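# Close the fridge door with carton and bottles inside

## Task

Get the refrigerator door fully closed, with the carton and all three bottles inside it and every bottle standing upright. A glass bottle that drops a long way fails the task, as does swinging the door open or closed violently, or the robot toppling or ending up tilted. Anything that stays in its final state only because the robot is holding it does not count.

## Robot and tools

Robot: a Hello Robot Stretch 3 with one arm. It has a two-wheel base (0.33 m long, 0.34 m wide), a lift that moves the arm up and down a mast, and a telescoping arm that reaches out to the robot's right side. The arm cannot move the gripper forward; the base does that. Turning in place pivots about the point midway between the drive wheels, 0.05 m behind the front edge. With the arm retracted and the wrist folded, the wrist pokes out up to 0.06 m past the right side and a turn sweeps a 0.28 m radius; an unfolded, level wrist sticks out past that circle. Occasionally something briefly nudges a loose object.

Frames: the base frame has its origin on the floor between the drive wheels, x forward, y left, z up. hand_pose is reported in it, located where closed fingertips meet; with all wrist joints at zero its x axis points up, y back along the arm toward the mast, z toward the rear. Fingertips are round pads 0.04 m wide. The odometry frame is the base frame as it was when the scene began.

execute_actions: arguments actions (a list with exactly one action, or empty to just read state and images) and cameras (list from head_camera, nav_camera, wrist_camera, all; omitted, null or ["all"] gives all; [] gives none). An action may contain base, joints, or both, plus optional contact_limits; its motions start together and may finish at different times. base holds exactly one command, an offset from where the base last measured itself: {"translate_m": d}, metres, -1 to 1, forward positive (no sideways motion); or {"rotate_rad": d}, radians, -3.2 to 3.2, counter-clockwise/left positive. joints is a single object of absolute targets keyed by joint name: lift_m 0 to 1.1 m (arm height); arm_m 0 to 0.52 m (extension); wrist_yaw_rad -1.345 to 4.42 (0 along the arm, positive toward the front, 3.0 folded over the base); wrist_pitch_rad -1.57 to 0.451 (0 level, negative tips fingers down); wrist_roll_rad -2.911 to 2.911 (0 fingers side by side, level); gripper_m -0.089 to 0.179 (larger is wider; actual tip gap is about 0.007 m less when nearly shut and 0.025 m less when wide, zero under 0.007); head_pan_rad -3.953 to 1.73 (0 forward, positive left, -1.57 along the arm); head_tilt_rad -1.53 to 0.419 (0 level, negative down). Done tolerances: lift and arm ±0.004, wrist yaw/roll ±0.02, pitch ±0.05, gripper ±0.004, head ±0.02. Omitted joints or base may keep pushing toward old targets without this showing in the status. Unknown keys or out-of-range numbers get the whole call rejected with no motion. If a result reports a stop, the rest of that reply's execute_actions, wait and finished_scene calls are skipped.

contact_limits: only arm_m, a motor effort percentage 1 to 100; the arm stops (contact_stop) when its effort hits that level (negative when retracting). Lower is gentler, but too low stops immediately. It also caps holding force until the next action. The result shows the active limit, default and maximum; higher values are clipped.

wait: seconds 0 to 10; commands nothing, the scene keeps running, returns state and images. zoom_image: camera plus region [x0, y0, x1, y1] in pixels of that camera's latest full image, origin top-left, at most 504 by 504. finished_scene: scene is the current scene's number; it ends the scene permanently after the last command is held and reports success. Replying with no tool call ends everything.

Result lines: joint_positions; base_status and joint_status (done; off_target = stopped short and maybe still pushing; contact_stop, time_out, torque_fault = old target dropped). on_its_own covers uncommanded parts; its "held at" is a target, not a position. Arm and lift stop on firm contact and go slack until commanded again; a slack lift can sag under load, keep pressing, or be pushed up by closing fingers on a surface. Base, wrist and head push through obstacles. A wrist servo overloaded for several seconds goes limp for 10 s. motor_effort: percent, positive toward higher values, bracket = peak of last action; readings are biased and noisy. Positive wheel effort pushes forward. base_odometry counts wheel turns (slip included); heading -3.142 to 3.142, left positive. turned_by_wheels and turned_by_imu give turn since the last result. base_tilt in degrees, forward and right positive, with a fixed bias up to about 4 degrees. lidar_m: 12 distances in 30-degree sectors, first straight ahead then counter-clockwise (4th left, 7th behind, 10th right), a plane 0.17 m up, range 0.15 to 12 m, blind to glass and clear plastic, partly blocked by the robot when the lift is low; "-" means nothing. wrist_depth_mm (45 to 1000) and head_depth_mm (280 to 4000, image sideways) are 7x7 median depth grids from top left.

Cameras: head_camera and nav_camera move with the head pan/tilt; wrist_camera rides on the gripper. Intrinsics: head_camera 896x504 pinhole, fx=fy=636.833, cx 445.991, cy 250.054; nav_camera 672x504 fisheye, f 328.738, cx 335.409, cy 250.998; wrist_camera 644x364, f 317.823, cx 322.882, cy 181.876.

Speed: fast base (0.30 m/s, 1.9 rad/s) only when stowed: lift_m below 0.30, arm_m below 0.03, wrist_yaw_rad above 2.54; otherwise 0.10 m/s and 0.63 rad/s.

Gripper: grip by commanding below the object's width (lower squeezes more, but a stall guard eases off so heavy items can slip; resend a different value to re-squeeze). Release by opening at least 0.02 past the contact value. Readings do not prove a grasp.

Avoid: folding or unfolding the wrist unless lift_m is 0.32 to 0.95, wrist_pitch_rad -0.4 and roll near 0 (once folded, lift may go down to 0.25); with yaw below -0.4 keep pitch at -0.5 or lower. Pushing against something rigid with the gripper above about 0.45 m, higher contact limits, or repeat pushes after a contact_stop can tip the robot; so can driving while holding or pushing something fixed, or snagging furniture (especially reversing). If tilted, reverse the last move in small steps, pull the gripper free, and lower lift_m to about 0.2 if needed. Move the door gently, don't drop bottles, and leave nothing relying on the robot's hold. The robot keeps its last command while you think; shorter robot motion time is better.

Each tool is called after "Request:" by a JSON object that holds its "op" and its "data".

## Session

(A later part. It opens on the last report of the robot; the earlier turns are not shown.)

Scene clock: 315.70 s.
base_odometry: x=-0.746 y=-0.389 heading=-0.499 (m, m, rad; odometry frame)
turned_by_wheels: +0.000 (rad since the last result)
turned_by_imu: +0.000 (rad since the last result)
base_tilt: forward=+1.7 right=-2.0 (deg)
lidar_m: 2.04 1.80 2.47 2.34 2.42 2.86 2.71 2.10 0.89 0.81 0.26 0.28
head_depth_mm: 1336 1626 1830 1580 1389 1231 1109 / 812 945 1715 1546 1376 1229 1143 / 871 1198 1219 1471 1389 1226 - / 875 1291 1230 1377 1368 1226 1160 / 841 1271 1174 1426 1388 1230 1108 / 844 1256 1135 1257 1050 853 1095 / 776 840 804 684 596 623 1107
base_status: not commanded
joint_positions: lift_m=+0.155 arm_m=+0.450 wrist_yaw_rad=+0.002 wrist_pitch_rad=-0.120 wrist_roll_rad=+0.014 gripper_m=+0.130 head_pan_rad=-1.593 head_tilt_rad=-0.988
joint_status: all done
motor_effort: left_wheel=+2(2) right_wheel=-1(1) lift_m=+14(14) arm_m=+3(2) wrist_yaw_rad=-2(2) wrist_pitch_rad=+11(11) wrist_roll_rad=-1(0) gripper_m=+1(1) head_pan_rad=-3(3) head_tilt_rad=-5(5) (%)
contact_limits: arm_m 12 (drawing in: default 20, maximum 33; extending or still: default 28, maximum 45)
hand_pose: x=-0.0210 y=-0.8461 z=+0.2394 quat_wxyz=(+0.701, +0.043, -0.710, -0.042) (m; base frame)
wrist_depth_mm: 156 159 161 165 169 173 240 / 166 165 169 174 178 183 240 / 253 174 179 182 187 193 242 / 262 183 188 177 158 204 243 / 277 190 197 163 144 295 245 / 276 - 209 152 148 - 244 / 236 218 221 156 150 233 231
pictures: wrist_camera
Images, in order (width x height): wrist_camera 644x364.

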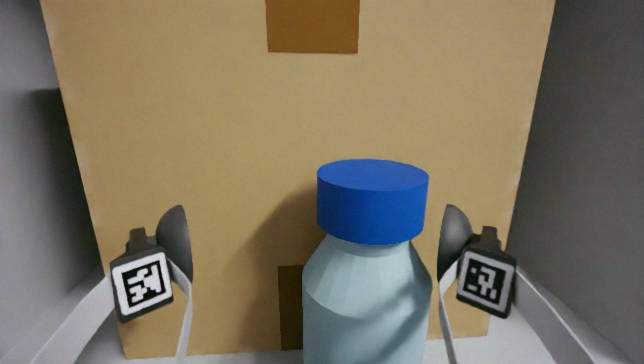

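Request:
{"op": "execute_actions", "data": {"actions": [{"base":{"translate_m":-0.022},"joints":{"lift_m":0.115,"arm_m":0.46}}], "cameras": ["wrist_camera"]}}

Request:
{"op": "execute_actions", "data": {"actions": [{"joints":{"gripper_m":0.02}}], "cameras": ["wrist_camera"]}}

Request:
{"op": "execute_actions", "data": {"actions": [{"joints":{"lift_m":0.13}}], "cameras": ["wrist_camera","head_camera"]}}

Scene clock: 322.00 s.
base_odometry: x=-0.766 y=-0.379 heading=-0.499 (m, m, rad; odometry frame)
turned_by_wheels: +0.000 (rad since the last result)
turned_by_imu: +0.000 (rad since the last result)
base_tilt: forward=+1.7 right=-2.1 (deg)
lidar_m: 2.06 1.82 2.47 2.34 2.42 2.84 2.69 2.10 0.88 0.82 0.28 0.28
head_depth_mm: 1374 1630 1830 1567 1378 1230 1105 / 806 954 1752 1586 1371 1229 1135 / 870 1148 1169 1480 1371 1230 - / 873 1298 1235 1389 1362 1235 1158 / 844 1280 1176 1434 1385 1230 1104 / 849 1263 1139 1342 1210 975 1093 / 820 894 926 782 681 664 1110
base_status: done
joint_positions: lift_m=+0.115 arm_m=+0.460 wrist_yaw_rad=+0.002 wrist_pitch_rad=-0.120 wrist_roll_rad=+0.014 gripper_m=+0.130 head_pan_rad=-1.593 head_tilt_rad=-0.988
joint_status: all done
motor_effort: left_wheel=+2(2) right_wheel=-1(5) lift_m=+14(15) arm_m=+3(3) wrist_yaw_rad=-1(1) wrist_pitch_rad=+10(11) wrist_roll_rad=-1(0) gripper_m=+0(0) head_pan_rad=-3(3) head_tilt_rad=-5(5) (%)
hand_pose: x=-0.0210 y=-0.8562 z=+0.1994 quat_wxyz=(+0.701, +0.043, -0.710, -0.042) (m; base frame)
wrist_depth_mm: 148 150 155 158 161 166 218 / 156 158 161 162 168 176 217 / 162 166 168 114 177 265 219 / 170 173 176 125 185 267 222 / 181 181 185 121 192 284 221 / 202 - 197 125 208 - 214 / - 187 181 133 181 188 188
pictures: wrist_camera
Images, in order (width x height): wrist_camera 644x364.

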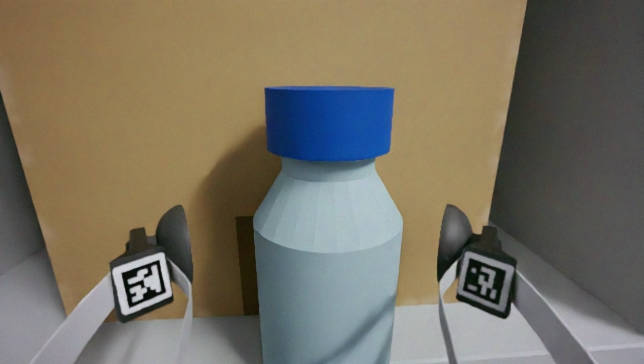

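Scene clock: 323.60 s.
base_odometry: x=-0.766 y=-0.379 heading=-0.500 (m, m, rad; odometry frame)
turned_by_wheels: +0.000 (rad since the last result)
turned_by_imu: +0.000 (rad since the last result)
base_tilt: forward=+1.8 right=-2.1 (deg)
lidar_m: 2.06 1.82 2.47 2.34 2.41 2.85 2.69 2.10 0.88 0.81 0.28 0.28
head_depth_mm: 1383 1626 1818 1570 1370 1231 1111 / 801 961 1748 1573 1388 1229 1152 / 872 1146 1175 1488 1379 1225 - / 879 1302 1233 1389 1350 1230 1151 / 845 1276 1187 1426 1374 1238 1106 / 843 1256 1151 1341 1206 980 1095 / 814 898 923 786 679 664 1114
base_status: not commanded
joint_positions: lift_m=+0.115 arm_m=+0.460 wrist_yaw_rad=-0.007 wrist_pitch_rad=-0.122 wrist_roll_rad=+0.014 gripper_m=+0.021 head_pan_rad=-1.593 head_tilt_rad=-0.988
joint_status: all done
motor_effort: left_wheel=-1(2) right_wheel=+2(4) lift_m=+14(15) arm_m=+2(3) wrist_yaw_rad=+6(7) wrist_pitch_rad=+11(11) wrist_roll_rad=-1(0) gripper_m=-21(94) head_pan_rad=-3(3) head_tilt_rad=-4(5) (%)
hand_pose: x=-0.0233 y=-0.8561 z=+0.1991 quat_wxyz=(+0.701, +0.040, -0.711, -0.046) (m; base frame)
wrist_depth_mm: 148 150 155 158 162 168 213 / 154 157 160 162 170 178 215 / 162 165 167 110 178 259 216 / 169 174 177 121 188 278 217 / 178 182 132 118 140 274 218 / 192 190 130 121 181 235 212 / 186 187 180 129 184 189 187
pictures: wrist_camera
Images, in order (width x height): wrist_camera 644x364.

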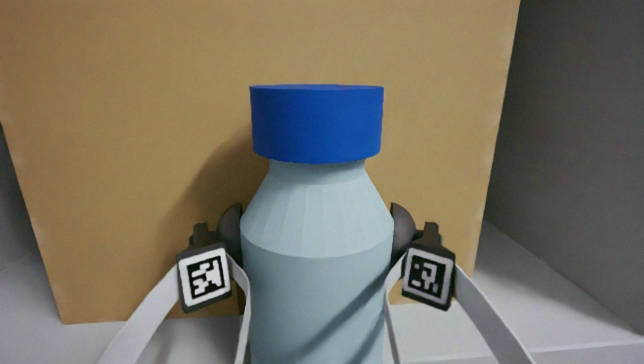

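Scene clock: 324.43 s.
base_odometry: x=-0.766 y=-0.379 heading=-0.499 (m, m, rad; odometry frame)
turned_by_wheels: +0.000 (rad since the last result)
turned_by_imu: +0.000 (rad since the last result)
base_tilt: forward=+1.6 right=-2.0 (deg)
lidar_m: 2.06 1.82 2.47 2.34 2.41 2.84 2.69 2.10 0.88 0.81 0.28 0.29
head_depth_mm: 1368 1632 1838 1576 1376 1232 1107 / 807 958 1742 1577 1373 1219 1142 / 876 1151 1173 1474 1381 1227 - / 874 1287 1231 1383 1368 1228 1167 / 849 1277 1182 1430 1378 1230 1110 / 844 1265 1146 1346 1208 978 1088 / 812 895 921 783 682 663 1114
base_status: not commanded
joint_positions: lift_m=+0.129 arm_m=+0.460 wrist_yaw_rad=-0.003 wrist_pitch_rad=-0.159 wrist_roll_rad=+0.014 gripper_m=+0.021 head_pan_rad=-1.593 head_tilt_rad=-0.988
joint_status: all done
motor_effort: left_wheel=+0(1) right_wheel=+0(2) lift_m=+29(26) arm_m=+3(2) wrist_yaw_rad=+3(4) wrist_pitch_rad=+31(32) wrist_roll_rad=-1(1) gripper_m=-19(21) head_pan_rad=-3(3) head_tilt_rad=-5(4) (%)
hand_pose: x=-0.0222 y=-0.8539 z=+0.2038 quat_wxyz=(+0.700, +0.055, -0.710, -0.058) (m; base frame)
wrist_depth_mm: 147 149 152 156 160 164 216 / 154 157 159 161 169 176 216 / 162 165 167 111 178 265 218 / 170 176 177 122 189 280 218 / 182 186 130 118 171 277 220 / 215 197 130 120 177 238 218 / 191 192 184 128 186 192 194
pictures: head_camera (sideways: a quarter turn clockwise sets it upright), wrist_camera
Images, in order (width x height): head_camera 896x504, wrist_camera 644x364.

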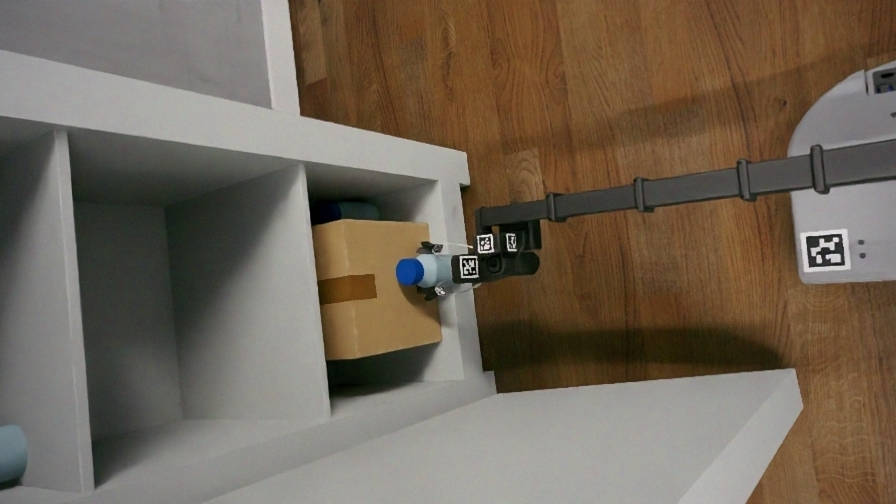

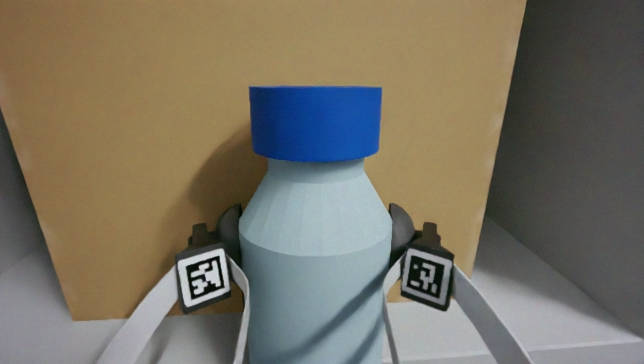

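Request:
{"op": "execute_actions", "data": {"actions": [{"joints":{"arm_m":0.52,"lift_m":0.135,"wrist_pitch_rad":-0.12},"contact_limits":{"arm_m":30}}], "cameras": ["wrist_camera","head_camera"]}}

Scene clock: 328.93 s.
base_odometry: x=-0.766 y=-0.379 heading=-0.500 (m, m, rad; odometry frame)
turned_by_wheels: +0.000 (rad since the last result)
turned_by_imu: -0.011 (rad since the last result)
base_tilt: forward=+1.8 right=-2.2 (deg)
lidar_m: 2.06 1.83 2.48 2.33 2.41 2.86 2.69 2.13 0.89 0.81 0.28 0.29
head_depth_mm: 1385 1646 1817 1567 1367 1222 1105 / 798 988 1784 1572 1372 1226 1129 / 871 1099 1183 1475 1368 1236 - / 875 1300 1221 1388 1372 1229 - / 878 1278 1209 1428 1377 1231 1106 / 843 1264 1145 1355 1248 1004 1092 / 825 917 952 810 701 679 1104
base_status: not commanded
joint_positions: lift_m=+0.135 arm_m=+0.480 wrist_yaw_rad=+0.007 wrist_pitch_rad=-0.190 wrist_roll_rad=+0.011 gripper_m=+0.024 head_pan_rad=-1.593 head_tilt_rad=-0.989
joint_status: arm_m contact_stop (moved +0.020 of +0.060); wrist_pitch_rad off_target (ended at -0.190, target -0.120); the others done
joint sent to its limit — the command would take arm_m past its upper limit, so that joint was sent only as far as its limit.
on_its_own: arm_m is slack since a contact_stop, until your next command for it (your +0.520 is given up); wrist_pitch_rad is at rest, and its effort (+37) is outside its rest range (-20 to +32)
motor_effort: left_wheel=-2(8) right_wheel=+3(14) lift_m=+21(29) arm_m=+0(33) wrist_yaw_rad=-6(9) wrist_pitch_rad=+37(48) wrist_roll_rad=+0(1) gripper_m=-20(21) head_pan_rad=-3(3) head_tilt_rad=-4(5) (%)
contact_limits: arm_m 30 (drawing in: default 20, maximum 33; extending or still: default 28, maximum 45)
hand_pose: x=-0.0197 y=-0.8722 z=+0.2016 quat_wxyz=(+0.700, +0.069, -0.707, -0.065) (m; base frame)
wrist_depth_mm: 133 134 137 142 144 148 206 / 139 142 144 145 152 159 208 / 147 150 151 98 162 250 211 / 157 160 162 110 173 254 209 / 167 171 119 109 129 268 211 / 179 182 117 107 119 233 211 / 187 187 181 115 184 190 190
pictures: head_camera (sideways: a quarter turn clockwise sets it upright), wrist_camera
Images, in order (width x height): head_camera 896x504, wrist_camera 644x364.

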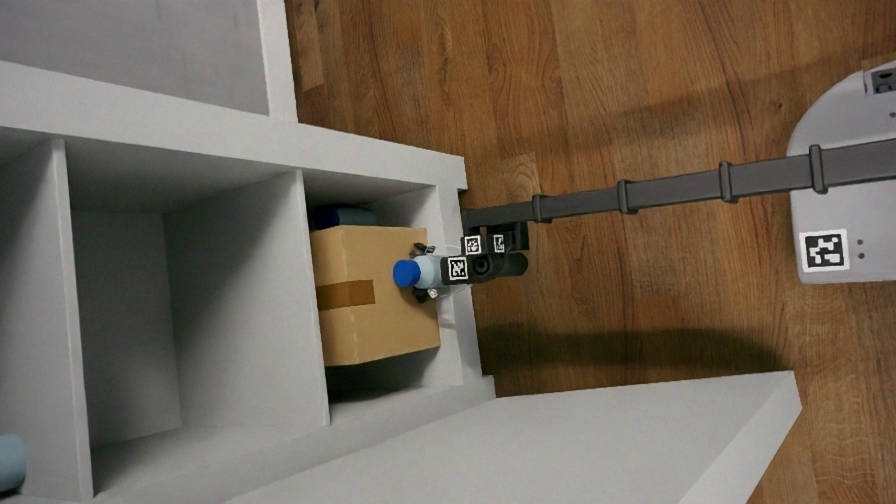

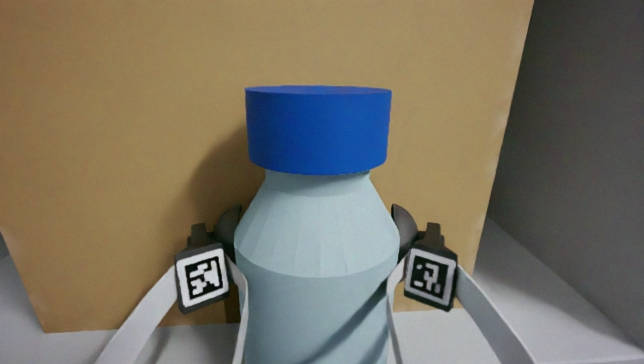

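Request:
{"op": "execute_actions", "data": {"actions": [{"joints":{"arm_m":0.46,"gripper_m":0.0,"lift_m":0.16}}], "cameras": ["wrist_camera"]}}

Request:
{"op": "execute_actions", "data": {"actions": [{"joints":{"arm_m":0.25}}], "cameras": ["wrist_camera"]}}

Request:
{"op": "execute_actions", "data": {"actions": [{"joints":{"lift_m":0.62,"head_tilt_rad":-0.7}}]}}

Scene clock: 336.13 s.
base_odometry: x=-0.766 y=-0.379 heading=-0.499 (m, m, rad; odometry frame)
turned_by_wheels: +0.000 (rad since the last result)
turned_by_imu: +0.000 (rad since the last result)
base_tilt: forward=+1.8 right=-2.2 (deg)
lidar_m: 2.06 1.82 2.47 2.33 2.41 2.85 2.69 2.13 0.89 0.79 0.28 0.29
head_depth_mm: 1377 1645 1831 1570 1378 1225 1108 / 801 989 1784 1557 1379 1223 1137 / 868 1093 1183 1481 1383 1228 - / 869 1296 1231 1402 1378 1225 - / 872 1284 1207 1431 1382 1235 1108 / 838 1275 1150 1368 1251 1004 1094 / 830 913 949 809 699 677 1111
base_status: not commanded
joint_positions: lift_m=+0.159 arm_m=+0.460 wrist_yaw_rad=+0.003 wrist_pitch_rad=-0.181 wrist_roll_rad=+0.011 gripper_m=+0.002 head_pan_rad=-1.593 head_tilt_rad=-0.989
joint_status: all done
motor_effort: left_wheel=+0(2) right_wheel=+1(2) lift_m=+29(30) arm_m=-3(2) wrist_yaw_rad=-2(6) wrist_pitch_rad=+32(38) wrist_roll_rad=+0(0) gripper_m=-3(99) head_pan_rad=-3(3) head_tilt_rad=-4(3) (%)
hand_pose: x=-0.0207 y=-0.8530 z=+0.2283 quat_wxyz=(+0.701, +0.065, -0.708, -0.064) (m; base frame)
wrist_depth_mm: 148 151 154 158 162 248 208 / 156 160 162 164 171 264 207 / 165 170 171 98 182 265 208 / 175 180 184 110 195 283 208 / 187 190 118 109 136 301 210 / 205 203 116 108 174 272 211 / 211 213 209 115 214 221 210
pictures: wrist_camera
Images, in order (width x height): wrist_camera 644x364.

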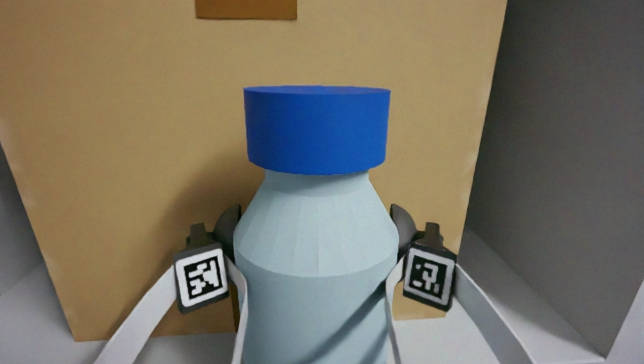

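Scene clock: 338.93 s.
base_odometry: x=-0.766 y=-0.379 heading=-0.499 (m, m, rad; odometry frame)
turned_by_wheels: +0.000 (rad since the last result)
turned_by_imu: +0.000 (rad since the last result)
base_tilt: forward=+1.7 right=-2.0 (deg)
lidar_m: 2.06 1.82 2.47 2.33 2.41 2.86 2.69 2.14 0.89 0.59 0.28 0.29
head_depth_mm: 1367 1652 1826 1574 1372 1232 1107 / 796 986 1787 1581 1373 1230 1137 / 869 1096 1185 1478 1407 1225 - / 874 1304 1235 1437 1366 1223 - / 877 1284 1209 1418 1377 1231 1109 / 842 1272 1154 1353 1253 994 1086 / 827 915 952 809 698 679 1106
base_status: not commanded
joint_positions: lift_m=+0.159 arm_m=+0.250 wrist_yaw_rad=+0.002 wrist_pitch_rad=-0.181 wrist_roll_rad=+0.011 gripper_m=+0.015 head_pan_rad=-1.593 head_tilt_rad=-0.989
joint_status: all done
on_its_own: gripper_m is held at +0.016, not at your +0.000, by its stall guard, which is still easing
motor_effort: left_wheel=+0(0) right_wheel=+1(1) lift_m=+29(28) arm_m=-3(5) wrist_yaw_rad=-1(3) wrist_pitch_rad=+32(32) wrist_roll_rad=+0(0) gripper_m=-2(26) head_pan_rad=-2(2) head_tilt_rad=-4(4) (%)
hand_pose: x=-0.0209 y=-0.6430 z=+0.2283 quat_wxyz=(+0.701, +0.065, -0.708, -0.064) (m; base frame)
wrist_depth_mm: 308 397 338 346 415 330 846 / 308 432 353 359 458 348 916 / 326 428 367 98 456 366 979 / 339 427 395 110 459 391 833 / 358 373 118 109 136 423 588 / 375 389 117 108 271 441 461 / 360 368 356 115 360 375 377
pictures: wrist_camera
Images, in order (width x height): wrist_camera 644x364.

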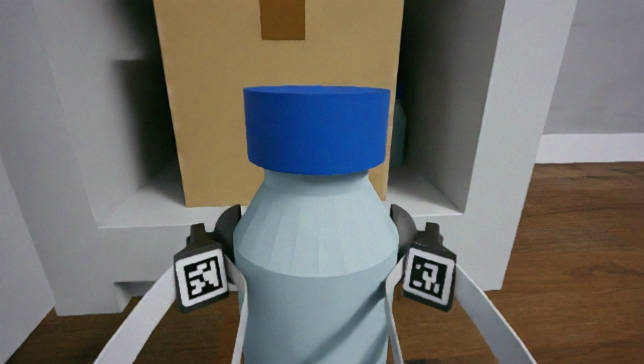

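Scene clock: 343.93 s.
base_odometry: x=-0.766 y=-0.379 heading=-0.499 (m, m, rad; odometry frame)
turned_by_wheels: +0.000 (rad since the last result)
turned_by_imu: +0.000 (rad since the last result)
base_tilt: forward=+1.7 right=-1.9 (deg)
lidar_m: 2.06 1.82 2.47 2.33 2.41 2.84 2.69 2.14 0.89 0.88 0.28 0.29
head_depth_mm: 1237 1423 1636 1872 1659 1385 1187 / 737 818 943 1761 1617 1417 - / 959 1008 1052 1199 1353 1327 1184 / 1088 1155 1381 1245 - 1351 1190 / 1070 1155 1365 1239 1297 1354 1197 / 1053 1121 1215 1209 1269 1304 1120 / 1017 915 882 936 832 732 658
base_status: not commanded
joint_positions: lift_m=+0.619 arm_m=+0.250 wrist_yaw_rad=+0.002 wrist_pitch_rad=-0.180 wrist_roll_rad=+0.011 gripper_m=+0.023 head_pan_rad=-1.593 head_tilt_rad=-0.705
joint_status: all done
on_its_own: gripper_m is held at +0.022, not at your +0.000, by its stall guard, which is not easing now
motor_effort: left_wheel=+0(0) right_wheel=+1(1) lift_m=+28(29) arm_m=-3(3) wrist_yaw_rad=-3(2) wrist_pitch_rad=+32(32) wrist_roll_rad=+0(0) gripper_m=-19(21) head_pan_rad=-3(3) head_tilt_rad=+1(17) (%)
hand_pose: x=-0.0209 y=-0.6430 z=+0.6885 quat_wxyz=(+0.701, +0.064, -0.708, -0.064) (m; base frame)
wrist_depth_mm: 308 472 667 678 540 330 884 / 307 462 701 705 497 347 888 / 321 466 737 98 502 361 - / 339 453 627 110 512 395 - / 358 432 117 109 136 419 - / 377 413 117 108 283 - - / 356 483 493 115 498 886 921
pictures: head_camera (sideways: a quarter turn clockwise sets it upright), nav_camera (sideways: a quarter turn counterclockwise sets it upright), wrist_camera
Images, in order (width x height): head_camera 896x504, nav_camera 672x504, wrist_camera 644x364.

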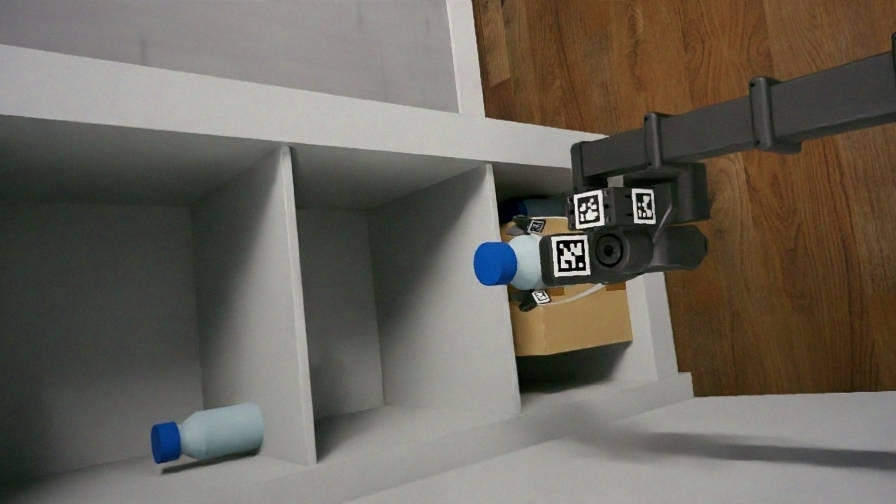

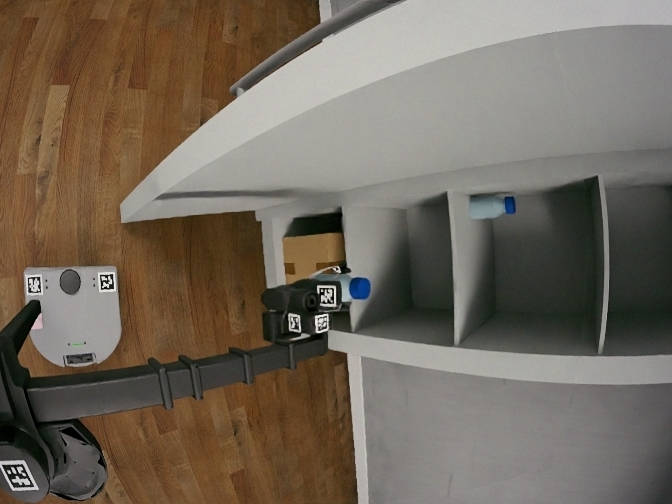

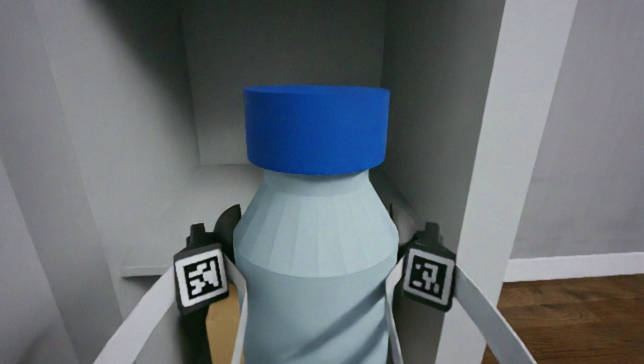

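Request:
{"op": "execute_actions", "data": {"actions": [{"joints":{"lift_m":0.69}}], "cameras": []}}

Request:
{"op": "execute_actions", "data": {"actions": [{"joints":{"arm_m":0.515},"contact_limits":{"arm_m":15}}], "cameras": ["wrist_camera","head_camera"]}}

Scene clock: 349.27 s.
base_odometry: x=-0.766 y=-0.379 heading=-0.499 (m, m, rad; odometry frame)
turned_by_wheels: +0.000 (rad since the last result)
turned_by_imu: +0.000 (rad since the last result)
base_tilt: forward=+1.6 right=-2.1 (deg)
lidar_m: 2.06 1.82 2.48 2.33 2.41 2.85 2.69 2.14 0.89 0.88 0.28 0.29
head_depth_mm: 1243 1414 1632 1864 1670 1388 1222 / 738 821 945 1748 1713 - 1184 / 962 1008 1054 1199 - 1370 1192 / 1092 1164 1391 1247 - 1369 1190 / 1075 1150 1366 1248 1280 1359 1201 / 1054 1124 1214 1220 1269 1300 1120 / 1012 912 874 929 829 734 656
base_status: not commanded
joint_positions: lift_m=+0.689 arm_m=+0.250 wrist_yaw_rad=+0.002 wrist_pitch_rad=-0.180 wrist_roll_rad=+0.011 gripper_m=+0.023 head_pan_rad=-1.593 head_tilt_rad=-0.705
joint_status: all done
on_its_own: gripper_m is held at +0.022, not at your +0.000, by its stall guard, which is not easing now
motor_effort: left_wheel=+0(0) right_wheel=+1(1) lift_m=+28(29) arm_m=-3(3) wrist_yaw_rad=-2(2) wrist_pitch_rad=+32(32) wrist_roll_rad=+1(0) gripper_m=-20(19) head_pan_rad=-3(3) head_tilt_rad=+2(2) (%)
hand_pose: x=-0.0209 y=-0.6431 z=+0.7586 quat_wxyz=(+0.701, +0.064, -0.708, -0.063) (m; base frame)
wrist_depth_mm: 310 429 587 562 450 329 861 / 308 469 700 709 498 348 880 / 323 459 741 98 506 365 950 / 343 456 767 110 512 388 - / 359 454 118 109 136 426 - / 376 412 116 108 283 - - / 354 489 515 115 490 960 -
pictures: none
No camera images: the call's "cameras" was empty. Leave "cameras" out to get every camera's image.

Scene clock: 352.43 s.
base_odometry: x=-0.766 y=-0.379 heading=-0.499 (m, m, rad; odometry frame)
turned_by_wheels: +0.000 (rad since the last result)
turned_by_imu: +0.000 (rad since the last result)
base_tilt: forward=+1.7 right=-2.0 (deg)
lidar_m: 2.06 1.82 2.48 2.33 2.41 2.85 2.69 2.13 0.89 0.88 0.28 0.29
head_depth_mm: 1243 1429 1619 1864 1659 1382 1211 / 738 820 951 1745 1678 - 1164 / 959 1008 1041 1104 1438 1388 1192 / 1086 1168 1154 1188 1312 1384 1191 / 1074 1164 1354 1248 1283 1358 1190 / 1054 1118 1217 1205 1274 1301 1116 / 1012 911 870 936 836 732 656
base_status: not commanded
joint_positions: lift_m=+0.689 arm_m=+0.515 wrist_yaw_rad=+0.002 wrist_pitch_rad=-0.180 wrist_roll_rad=+0.011 gripper_m=+0.023 head_pan_rad=-1.593 head_tilt_rad=-0.705
joint_status: all done
on_its_own: gripper_m is held at +0.022, not at your +0.000, by its stall guard, which is not easing now
motor_effort: left_wheel=+0(0) right_wheel=+0(1) lift_m=+28(28) arm_m=+3(4) wrist_yaw_rad=-2(2) wrist_pitch_rad=+32(32) wrist_roll_rad=+0(0) gripper_m=-20(20) head_pan_rad=-3(3) head_tilt_rad=+1(1) (%)
contact_limits: arm_m 15 (drawing in: default 20, maximum 33; extending or still: default 28, maximum 45)
hand_pose: x=-0.0210 y=-0.9074 z=+0.7586 quat_wxyz=(+0.701, +0.064, -0.708, -0.064) (m; base frame)
wrist_depth_mm: 329 434 445 457 427 287 202 / 327 453 460 471 467 290 204 / 332 480 489 98 462 289 205 / 325 492 534 110 462 292 206 / 327 485 118 109 135 296 207 / 325 445 116 107 258 281 208 / 322 382 366 116 375 280 209
pictures: head_camera (sideways: a quarter turn clockwise sets it upright), wrist_camera
Images, in order (width x height): head_camera 896x504, wrist_camera 644x364.

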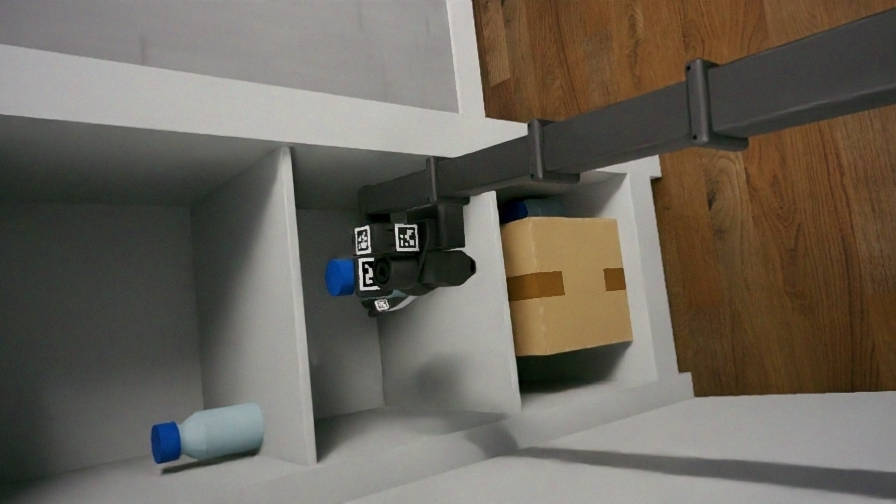

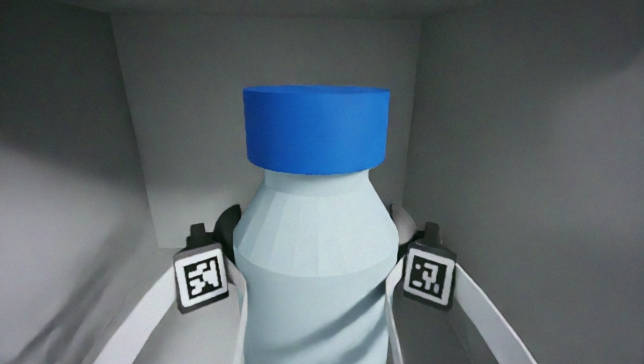

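Request:
{"op": "execute_actions", "data": {"actions": [{"joints":{"lift_m":0.63}}], "cameras": ["wrist_camera"]}}

Scene clock: 356.03 s.
base_odometry: x=-0.766 y=-0.379 heading=-0.499 (m, m, rad; odometry frame)
turned_by_wheels: +0.000 (rad since the last result)
turned_by_imu: +0.000 (rad since the last result)
base_tilt: forward=+1.5 right=-2.0 (deg)
lidar_m: 2.06 1.82 2.48 2.33 2.41 2.85 2.68 2.13 0.88 0.88 0.28 0.29
head_depth_mm: 1246 1417 1626 1869 1673 1377 1198 / 737 819 941 1749 1651 1433 - / 957 1012 1053 1124 1457 1391 1183 / 1094 1161 1379 - 1309 1391 1189 / 1072 1144 1365 1242 1276 1358 1196 / 1059 1131 1221 1207 1269 1314 1117 / 1013 911 871 935 830 733 658
base_status: not commanded
joint_positions: lift_m=+0.630 arm_m=+0.515 wrist_yaw_rad=+0.002 wrist_pitch_rad=-0.180 wrist_roll_rad=+0.011 gripper_m=+0.023 head_pan_rad=-1.593 head_tilt_rad=-0.705
joint_status: all done
on_its_own: gripper_m is held at +0.022, not at your +0.000, by its stall guard, which is not easing now
motor_effort: left_wheel=+0(0) right_wheel=+1(1) lift_m=+17(28) arm_m=+3(3) wrist_yaw_rad=-2(1) wrist_pitch_rad=+32(32) wrist_roll_rad=+0(0) gripper_m=-18(20) head_pan_rad=-2(3) head_tilt_rad=+2(2) (%)
hand_pose: x=-0.0210 y=-0.9075 z=+0.6995 quat_wxyz=(+0.701, +0.064, -0.708, -0.063) (m; base frame)
wrist_depth_mm: 333 436 445 448 454 287 202 / 329 453 461 475 459 287 202 / 327 477 498 98 458 290 205 / 329 495 528 110 464 294 206 / 324 463 118 109 136 297 206 / 322 381 117 108 241 285 208 / 304 315 300 115 308 279 209
pictures: wrist_camera
Images, in order (width x height): wrist_camera 644x364.

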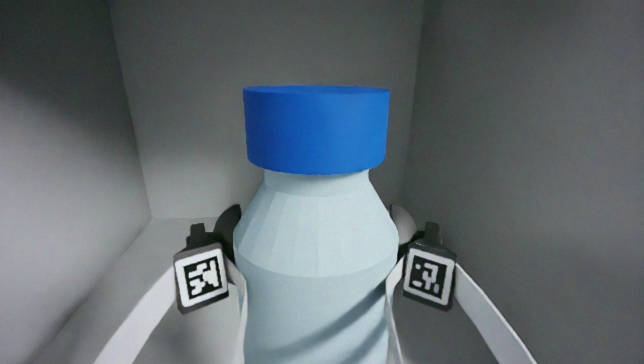

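Request:
{"op": "execute_actions", "data": {"actions": [{"joints":{"lift_m":0.595}}], "cameras": []}}

Request:
{"op": "execute_actions", "data": {"actions": [{"joints":{"lift_m":0.565}}], "cameras": ["wrist_camera"]}}

Scene clock: 359.73 s.
base_odometry: x=-0.766 y=-0.379 heading=-0.499 (m, m, rad; odometry frame)
turned_by_wheels: +0.000 (rad since the last result)
turned_by_imu: +0.000 (rad since the last result)
base_tilt: forward=+1.9 right=-1.9 (deg)
lidar_m: 2.06 1.82 2.47 2.33 2.41 2.85 2.69 2.14 0.89 0.88 0.28 0.29
head_depth_mm: 1233 1428 1618 1853 1661 1383 1183 / 739 819 947 1745 1599 1413 - / 957 1003 1052 1149 1426 1380 1181 / 1090 1162 1395 1270 1314 1394 1191 / 1074 1151 1375 1248 1276 1357 1201 / 1056 1125 1219 1208 1281 1306 1119 / 1014 915 874 930 828 733 656
base_status: not commanded
joint_positions: lift_m=+0.595 arm_m=+0.515 wrist_yaw_rad=+0.002 wrist_pitch_rad=-0.180 wrist_roll_rad=+0.011 gripper_m=+0.023 head_pan_rad=-1.593 head_tilt_rad=-0.705
joint_status: all done
on_its_own: gripper_m is held at +0.022, not at your +0.000, by its stall guard, which is not easing now
motor_effort: left_wheel=+0(0) right_wheel=+0(0) lift_m=+16(14) arm_m=+3(3) wrist_yaw_rad=-3(1) wrist_pitch_rad=+32(32) wrist_roll_rad=+0(0) gripper_m=-19(20) head_pan_rad=-3(3) head_tilt_rad=+2(1) (%)
hand_pose: x=-0.0210 y=-0.9075 z=+0.6645 quat_wxyz=(+0.701, +0.064, -0.708, -0.063) (m; base frame)
wrist_depth_mm: 332 435 446 460 460 287 202 / 329 459 470 479 457 288 204 / 329 476 489 98 464 296 204 / 327 493 521 110 464 293 205 / 324 418 118 110 136 297 206 / 308 338 116 108 217 281 207 / 274 273 261 115 267 268 207
pictures: none
No camera images: the call's "cameras" was empty. Leave "cameras" out to get every camera's image.

Scene clock: 360.80 s.
base_odometry: x=-0.766 y=-0.379 heading=-0.499 (m, m, rad; odometry frame)
turned_by_wheels: +0.000 (rad since the last result)
turned_by_imu: +0.000 (rad since the last result)
base_tilt: forward=+1.8 right=-2.1 (deg)
lidar_m: 2.06 1.82 2.47 2.33 2.40 2.84 2.69 2.13 0.89 0.88 0.28 0.29
head_depth_mm: 1237 1418 1625 1864 1647 1386 1189 / 736 819 947 1746 1630 1426 - / 960 1005 1053 1159 1392 1383 1185 / 1089 1166 1380 1347 1335 1379 1201 / 1077 1155 1356 1250 1285 1365 1190 / 1061 1127 1219 1206 1271 1316 1114 / 1014 910 871 935 830 734 658
base_status: not commanded
joint_positions: lift_m=+0.565 arm_m=+0.515 wrist_yaw_rad=+0.002 wrist_pitch_rad=-0.180 wrist_roll_rad=+0.011 gripper_m=+0.023 head_pan_rad=-1.593 head_tilt_rad=-0.705
joint_status: all done
on_its_own: gripper_m is held at +0.022, not at your +0.000, by its stall guard, which is not easing now
motor_effort: left_wheel=+0(0) right_wheel=+0(0) lift_m=+17(19) arm_m=+3(3) wrist_yaw_rad=-2(2) wrist_pitch_rad=+32(32) wrist_roll_rad=+0(0) gripper_m=-19(20) head_pan_rad=-3(3) head_tilt_rad=+1(1) (%)
hand_pose: x=-0.0210 y=-0.9075 z=+0.6345 quat_wxyz=(+0.701, +0.064, -0.708, -0.063) (m; base frame)
wrist_depth_mm: 332 431 445 460 459 288 202 / 330 449 470 472 461 288 203 / 333 478 493 98 455 292 204 / 330 460 490 110 465 291 205 / 325 374 118 109 136 295 205 / 290 293 117 108 196 282 208 / 236 237 228 115 233 241 208
pictures: wrist_camera
Images, in order (width x height): wrist_camera 644x364.

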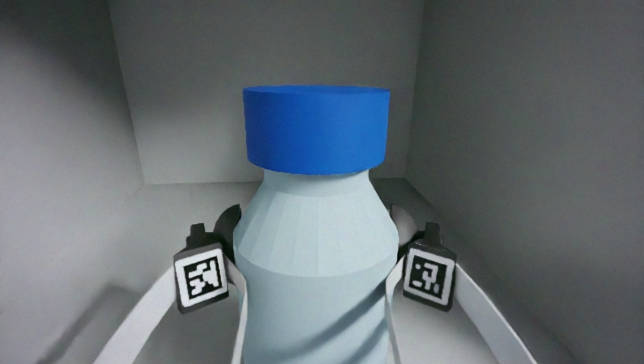

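Request:
{"op": "execute_actions", "data": {"actions": [{"joints":{"lift_m":0.535}}], "cameras": []}}

Request:
{"op": "execute_actions", "data": {"actions": [{"joints":{"lift_m":0.515}}], "cameras": ["wrist_camera"]}}

Scene clock: 364.37 s.
base_odometry: x=-0.766 y=-0.379 heading=-0.499 (m, m, rad; odometry frame)
turned_by_wheels: +0.000 (rad since the last result)
turned_by_imu: +0.000 (rad since the last result)
base_tilt: forward=+1.8 right=-2.0 (deg)
lidar_m: 2.06 1.82 2.47 2.33 2.41 2.84 2.69 2.13 0.89 0.88 0.28 0.29
head_depth_mm: 1242 1432 1628 1859 1659 1379 1189 / 735 816 944 1750 1605 1385 1207 / 960 1006 1051 1187 1330 1370 1184 / 1092 1165 1378 1281 1349 1391 1193 / 1077 1153 1363 1241 1285 1367 1193 / 1064 1130 1214 1211 1275 1312 1119 / 1017 910 871 934 830 735 657
base_status: not commanded
joint_positions: lift_m=+0.535 arm_m=+0.515 wrist_yaw_rad=+0.002 wrist_pitch_rad=-0.180 wrist_roll_rad=+0.011 gripper_m=+0.023 head_pan_rad=-1.593 head_tilt_rad=-0.705
joint_status: all done
on_its_own: gripper_m is held at +0.022, not at your +0.000, by its stall guard, which is not easing now
motor_effort: left_wheel=+0(0) right_wheel=+0(1) lift_m=+16(17) arm_m=+3(3) wrist_yaw_rad=-2(2) wrist_pitch_rad=+32(32) wrist_roll_rad=+0(0) gripper_m=-20(20) head_pan_rad=-3(3) head_tilt_rad=+1(2) (%)
hand_pose: x=-0.0210 y=-0.9075 z=+0.6044 quat_wxyz=(+0.701, +0.064, -0.708, -0.063) (m; base frame)
wrist_depth_mm: 333 427 450 456 460 289 203 / 331 460 471 470 459 291 205 / 327 486 493 98 467 293 204 / 325 423 415 110 427 295 206 / 302 322 118 109 136 293 206 / 250 248 117 107 177 252 207 / 202 205 193 115 198 205 199
pictures: none
No camera images: the call's "cameras" was empty. Leave "cameras" out to get every camera's image.

Scene clock: 365.30 s.
base_odometry: x=-0.766 y=-0.379 heading=-0.499 (m, m, rad; odometry frame)
turned_by_wheels: +0.000 (rad since the last result)
turned_by_imu: +0.000 (rad since the last result)
base_tilt: forward=+1.6 right=-2.0 (deg)
lidar_m: 2.06 1.82 2.47 2.34 2.41 2.84 2.69 2.13 0.89 0.88 0.28 0.29
head_depth_mm: 1239 1412 1634 1856 1639 1371 1182 / 735 821 948 1747 1617 1402 1211 / 965 1013 1056 1199 1300 1363 1186 / 1091 1161 1377 1287 1359 1400 1190 / 1066 1157 1368 1252 1281 1367 1198 / 1055 1128 1215 1209 1274 1301 1124 / 1014 915 876 933 830 735 659
base_status: not commanded
joint_positions: lift_m=+0.515 arm_m=+0.515 wrist_yaw_rad=+0.002 wrist_pitch_rad=-0.160 wrist_roll_rad=+0.011 gripper_m=+0.023 head_pan_rad=-1.593 head_tilt_rad=-0.705
joint_status: all done
on_its_own: gripper_m is held at +0.022, not at your +0.000, by its stall guard, which is not easing now
motor_effort: left_wheel=+0(0) right_wheel=+0(1) lift_m=+15(15) arm_m=+3(3) wrist_yaw_rad=-2(2) wrist_pitch_rad=+21(31) wrist_roll_rad=+0(0) gripper_m=-19(19) head_pan_rad=-3(3) head_tilt_rad=+1(1) (%)
hand_pose: x=-0.0210 y=-0.9088 z=+0.5894 quat_wxyz=(+0.701, +0.057, -0.708, -0.057) (m; base frame)
wrist_depth_mm: 334 434 450 457 456 288 202 / 334 455 467 468 456 289 205 / 329 470 491 98 453 295 205 / 329 426 394 110 402 295 205 / 295 296 118 109 135 281 206 / 228 229 117 108 166 234 207 / 186 187 179 115 181 188 188
pictures: wrist_camera
Images, in order (width x height): wrist_camera 644x364.

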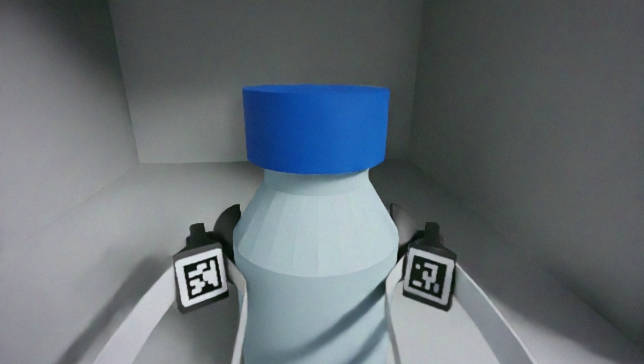

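Touched down. Release.

Request:
{"op": "execute_actions", "data": {"actions": [{"joints":{"gripper_m":0.13}}], "cameras": ["wrist_camera"]}}

Request:
{"op": "execute_actions", "data": {"actions": [{"joints":{"arm_m":0.0}}]}}

Scene clock: 369.70 s.
base_odometry: x=-0.766 y=-0.379 heading=-0.499 (m, m, rad; odometry frame)
turned_by_wheels: +0.000 (rad since the last result)
turned_by_imu: +0.000 (rad since the last result)
base_tilt: forward=+1.8 right=-2.1 (deg)
lidar_m: 2.06 1.82 2.48 2.33 2.41 2.85 2.69 2.13 0.89 0.88 0.28 0.29
head_depth_mm: 1244 1421 1626 1875 1654 1380 1180 / 737 823 946 1775 1596 1410 1209 / 959 1009 1052 1193 1303 1354 1189 / 1089 1160 1389 1308 1354 1392 1202 / 1073 1158 1362 1253 1281 1360 1192 / 1058 1128 1224 1209 1273 1301 1120 / 1017 914 875 935 833 730 657
base_status: not commanded
joint_positions: lift_m=+0.515 arm_m=+0.515 wrist_yaw_rad=+0.002 wrist_pitch_rad=-0.142 wrist_roll_rad=+0.011 gripper_m=+0.130 head_pan_rad=-1.593 head_tilt_rad=-0.705
joint_status: all done
motor_effort: left_wheel=+0(0) right_wheel=+0(1) lift_m=+15(15) arm_m=+3(3) wrist_yaw_rad=-2(1) wrist_pitch_rad=+11(21) wrist_roll_rad=+0(0) gripper_m=+1(81) head_pan_rad=-3(3) head_tilt_rad=+1(1) (%)
hand_pose: x=-0.0210 y=-0.9100 z=+0.5940 quat_wxyz=(+0.702, +0.051, -0.709, -0.050) (m; base frame)
wrist_depth_mm: 335 435 453 463 463 288 202 / 332 460 468 471 486 290 203 / 329 471 481 97 464 292 205 / 328 426 413 103 424 293 207 / 293 335 298 110 299 278 207 / 237 - 171 107 225 - 207 / - 193 178 112 186 193 191
pictures: wrist_camera
Images, in order (width x height): wrist_camera 644x364.

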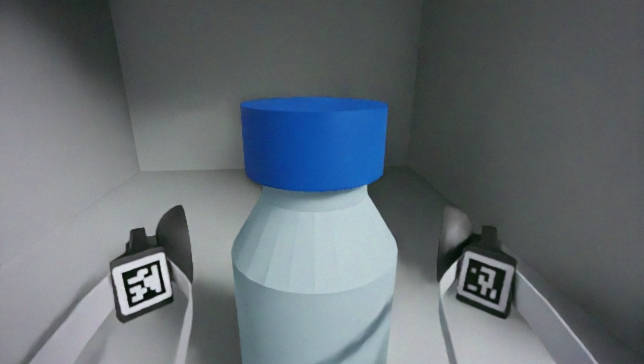

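Scene clock: 374.67 s.
base_odometry: x=-0.766 y=-0.379 heading=-0.499 (m, m, rad; odometry frame)
turned_by_wheels: +0.000 (rad since the last result)
turned_by_imu: +0.000 (rad since the last result)
base_tilt: forward=+1.7 right=-2.0 (deg)
lidar_m: 2.06 1.82 2.48 2.33 2.41 2.85 2.69 2.14 0.89 0.88 0.28 0.29
head_depth_mm: 1242 1421 1627 1879 1651 1382 1188 / 739 817 947 1740 1608 1386 1184 / 961 1010 1046 1201 1380 1396 1187 / 1088 1155 1388 1251 1302 1389 1215 / 1078 1148 1368 1252 1272 1358 1194 / 1053 1128 1214 1209 1277 1307 1124 / 1013 913 877 935 828 735 659
base_status: not commanded
joint_positions: lift_m=+0.515 arm_m=+0.000 wrist_yaw_rad=+0.002 wrist_pitch_rad=-0.141 wrist_roll_rad=+0.011 gripper_m=+0.130 head_pan_rad=-1.593 head_tilt_rad=-0.705
joint_status: all done
motor_effort: left_wheel=+0(0) right_wheel=+0(1) lift_m=+15(14) arm_m=-3(2) wrist_yaw_rad=-1(2) wrist_pitch_rad=+11(11) wrist_roll_rad=+0(0) gripper_m=+1(1) head_pan_rad=-3(3) head_tilt_rad=+2(0) (%)
hand_pose: x=-0.0211 y=-0.3956 z=+0.5943 quat_wxyz=(+0.702, +0.050, -0.709, -0.050) (m; base frame)
wrist_depth_mm: 334 503 877 906 590 - - / 333 526 909 941 580 - - / 328 524 747 654 672 - - / 325 519 757 749 676 - - / 321 439 706 708 681 - - / 319 - 774 754 746 - - / 296 485 729 731 775 831 834
pictures: head_camera (sideways: a quarter turn clockwise sets it upright), nav_camera (sideways: a quarter turn counterclockwise sets it upright), wrist_camera
Images, in order (width x height): head_camera 896x504, nav_camera 672x504, wrist_camera 644x364.

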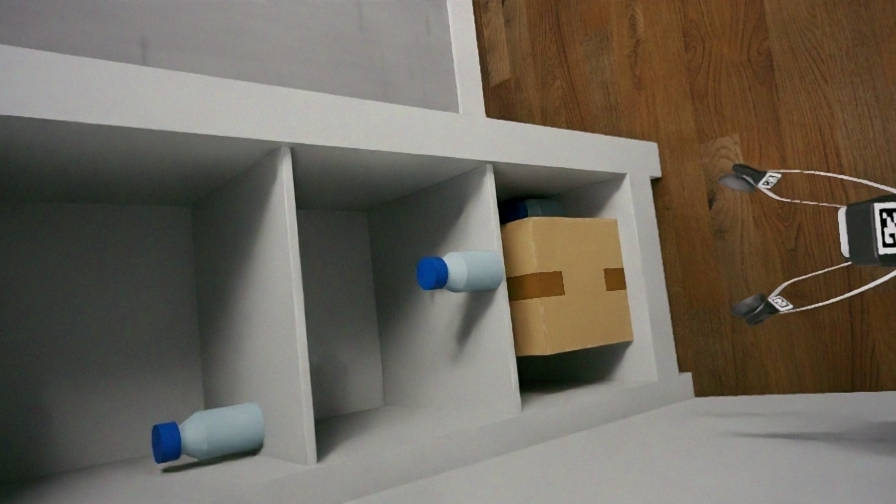

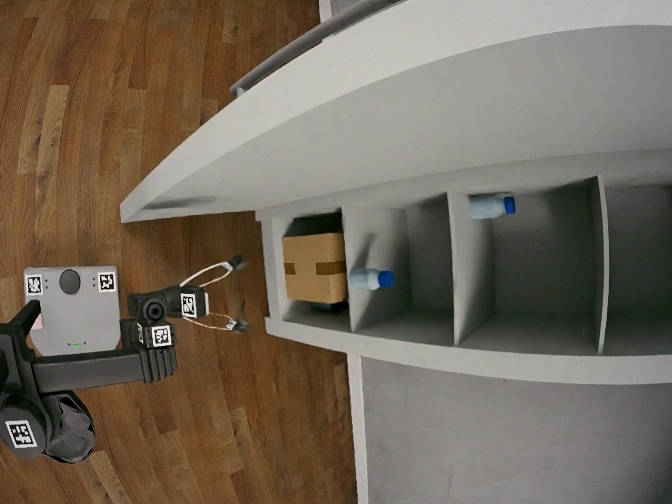

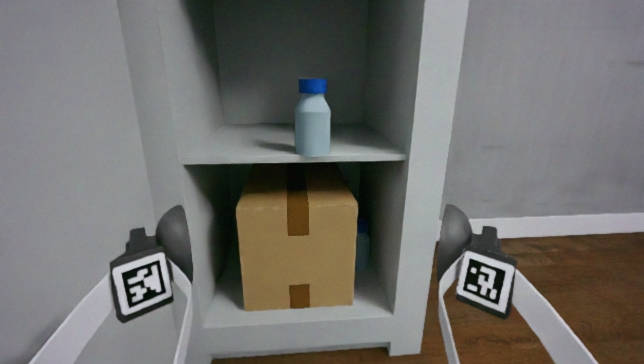

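Request:
{"op": "execute_actions", "data": {"actions": [{"joints":{"gripper_m":0.0,"lift_m":0.5}}], "cameras": []}}

Request:
{"op": "execute_actions", "data": {"actions": [{"joints":{"arm_m":0.515}}], "cameras": ["wrist_camera"]}}

Request:
{"op": "execute_actions", "data": {"actions": [{"joints":{"arm_m":0.0}}], "cameras": ["wrist_camera","head_camera"]}}

Scene clock: 382.37 s.
base_odometry: x=-0.766 y=-0.379 heading=-0.499 (m, m, rad; odometry frame)
turned_by_wheels: +0.000 (rad since the last result)
turned_by_imu: +0.000 (rad since the last result)
base_tilt: forward=+1.8 right=-2.1 (deg)
lidar_m: 2.06 1.83 2.48 2.33 2.41 2.84 2.69 2.13 0.89 0.88 0.28 0.29
head_depth_mm: 1239 1408 1628 1857 1645 1384 1181 / 736 822 952 1748 1622 1386 1190 / 962 1015 1051 1200 1388 1381 1191 / 1097 1157 1393 1243 1311 1391 1189 / 1072 1156 1366 1251 1277 1359 1189 / 1058 1123 1214 1204 1268 1298 1122 / 1014 913 877 929 831 736 658
base_status: not commanded
joint_positions: lift_m=+0.500 arm_m=+0.000 wrist_yaw_rad=+0.002 wrist_pitch_rad=-0.140 wrist_roll_rad=+0.011 gripper_m=+0.000 head_pan_rad=-1.593 head_tilt_rad=-0.705
joint_status: all done
motor_effort: left_wheel=+0(0) right_wheel=+0(1) lift_m=+13(16) arm_m=-3(3) wrist_yaw_rad=-2(1) wrist_pitch_rad=+10(11) wrist_roll_rad=+0(0) gripper_m=-2(81) head_pan_rad=-2(3) head_tilt_rad=+1(1) (%)
hand_pose: x=-0.0211 y=-0.3956 z=+0.5794 quat_wxyz=(+0.702, +0.050, -0.709, -0.050) (m; base frame)
wrist_depth_mm: 333 502 895 902 584 - - / 331 521 921 939 596 - - / 329 517 760 629 642 - - / 324 510 782 846 670 - - / 321 507 717 - 776 - - / 319 489 714 751 762 - - / 314 487 735 746 783 840 819
pictures: none
No camera images: the call's "cameras" was empty. Leave "cameras" out to get every camera's image.

Scene clock: 387.33 s.
base_odometry: x=-0.766 y=-0.379 heading=-0.499 (m, m, rad; odometry frame)
turned_by_wheels: +0.000 (rad since the last result)
turned_by_imu: +0.000 (rad since the last result)
base_tilt: forward=+1.7 right=-2.1 (deg)
lidar_m: 2.06 1.82 2.48 2.33 2.41 2.84 2.69 2.13 0.89 0.88 0.28 0.29
head_depth_mm: 1249 1416 1639 1873 1651 1378 1187 / 734 818 943 1743 1617 1371 1209 / 957 1012 1047 1196 1315 1381 1187 / 1079 1157 1389 1250 1362 1398 1201 / 1072 1157 1363 1248 1282 1357 1194 / 1063 1126 1213 1216 1275 1318 1118 / 1014 916 877 932 831 734 656
base_status: not commanded
joint_positions: lift_m=+0.500 arm_m=+0.515 wrist_yaw_rad=+0.001 wrist_pitch_rad=-0.140 wrist_roll_rad=+0.011 gripper_m=+0.000 head_pan_rad=-1.593 head_tilt_rad=-0.704
joint_status: all done
motor_effort: left_wheel=+0(1) right_wheel=+0(0) lift_m=+14(14) arm_m=+4(2) wrist_yaw_rad=-1(1) wrist_pitch_rad=+10(11) wrist_roll_rad=+0(0) gripper_m=-1(1) head_pan_rad=-3(3) head_tilt_rad=+1(2) (%)
hand_pose: x=-0.0211 y=-0.9099 z=+0.5794 quat_wxyz=(+0.702, +0.050, -0.709, -0.050) (m; base frame)
wrist_depth_mm: 331 437 453 460 461 287 202 / 331 456 475 168 483 291 203 / 331 474 500 178 509 290 204 / 326 413 422 177 419 296 205 / 281 285 284 - 290 272 206 / 216 216 218 199 220 220 200 / 174 175 175 177 177 176 177
pictures: wrist_camera
Images, in order (width x height): wrist_camera 644x364.

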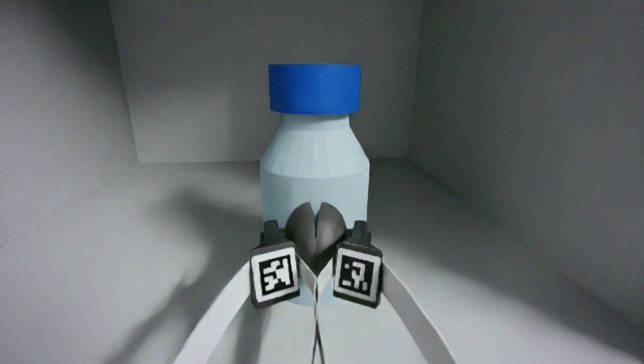

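Scene clock: 392.30 s.
base_odometry: x=-0.766 y=-0.379 heading=-0.499 (m, m, rad; odometry frame)
turned_by_wheels: +0.000 (rad since the last result)
turned_by_imu: +0.000 (rad since the last result)
base_tilt: forward=+1.7 right=-2.1 (deg)
lidar_m: 2.06 1.82 2.48 2.33 2.40 2.85 2.69 2.13 0.89 0.88 0.28 0.29
head_depth_mm: 1237 1403 1629 1881 1639 1380 1190 / 738 818 949 1751 1622 1380 1187 / 960 1008 1056 1190 1383 1388 1196 / 1090 1156 1389 1205 1305 1386 1196 / 1073 1156 1357 1256 1277 1368 1194 / 1058 1127 1212 1209 1282 1311 1119 / 1016 920 877 932 830 733 658
base_status: not commanded
joint_positions: lift_m=+0.500 arm_m=+0.000 wrist_yaw_rad=+0.001 wrist_pitch_rad=-0.140 wrist_roll_rad=+0.011 gripper_m=+0.000 head_pan_rad=-1.593 head_tilt_rad=-0.704
joint_status: all done
motor_effort: left_wheel=+0(0) right_wheel=+0(1) lift_m=+14(14) arm_m=-3(1) wrist_yaw_rad=-1(1) wrist_pitch_rad=+10(10) wrist_roll_rad=+0(0) gripper_m=-2(1) head_pan_rad=-3(3) head_tilt_rad=+2(1) (%)
hand_pose: x=-0.0211 y=-0.3957 z=+0.5795 quat_wxyz=(+0.702, +0.050, -0.709, -0.050) (m; base frame)
wrist_depth_mm: 330 509 854 929 591 - - / 328 524 957 984 604 - - / 329 509 758 677 640 - - / 326 513 776 863 685 - - / 319 507 714 - 778 - - / 321 493 725 761 795 - - / 315 481 701 742 758 813 820
pictures: head_camera (sideways: a quarter turn clockwise sets it upright), wrist_camera
Images, in order (width x height): head_camera 896x504, wrist_camera 644x364.

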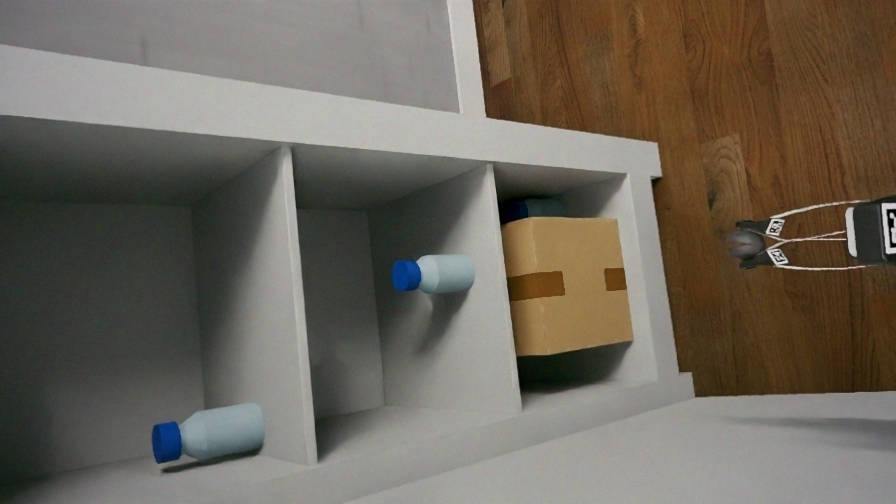

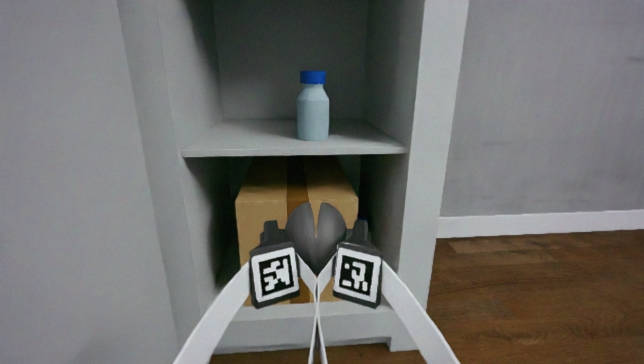

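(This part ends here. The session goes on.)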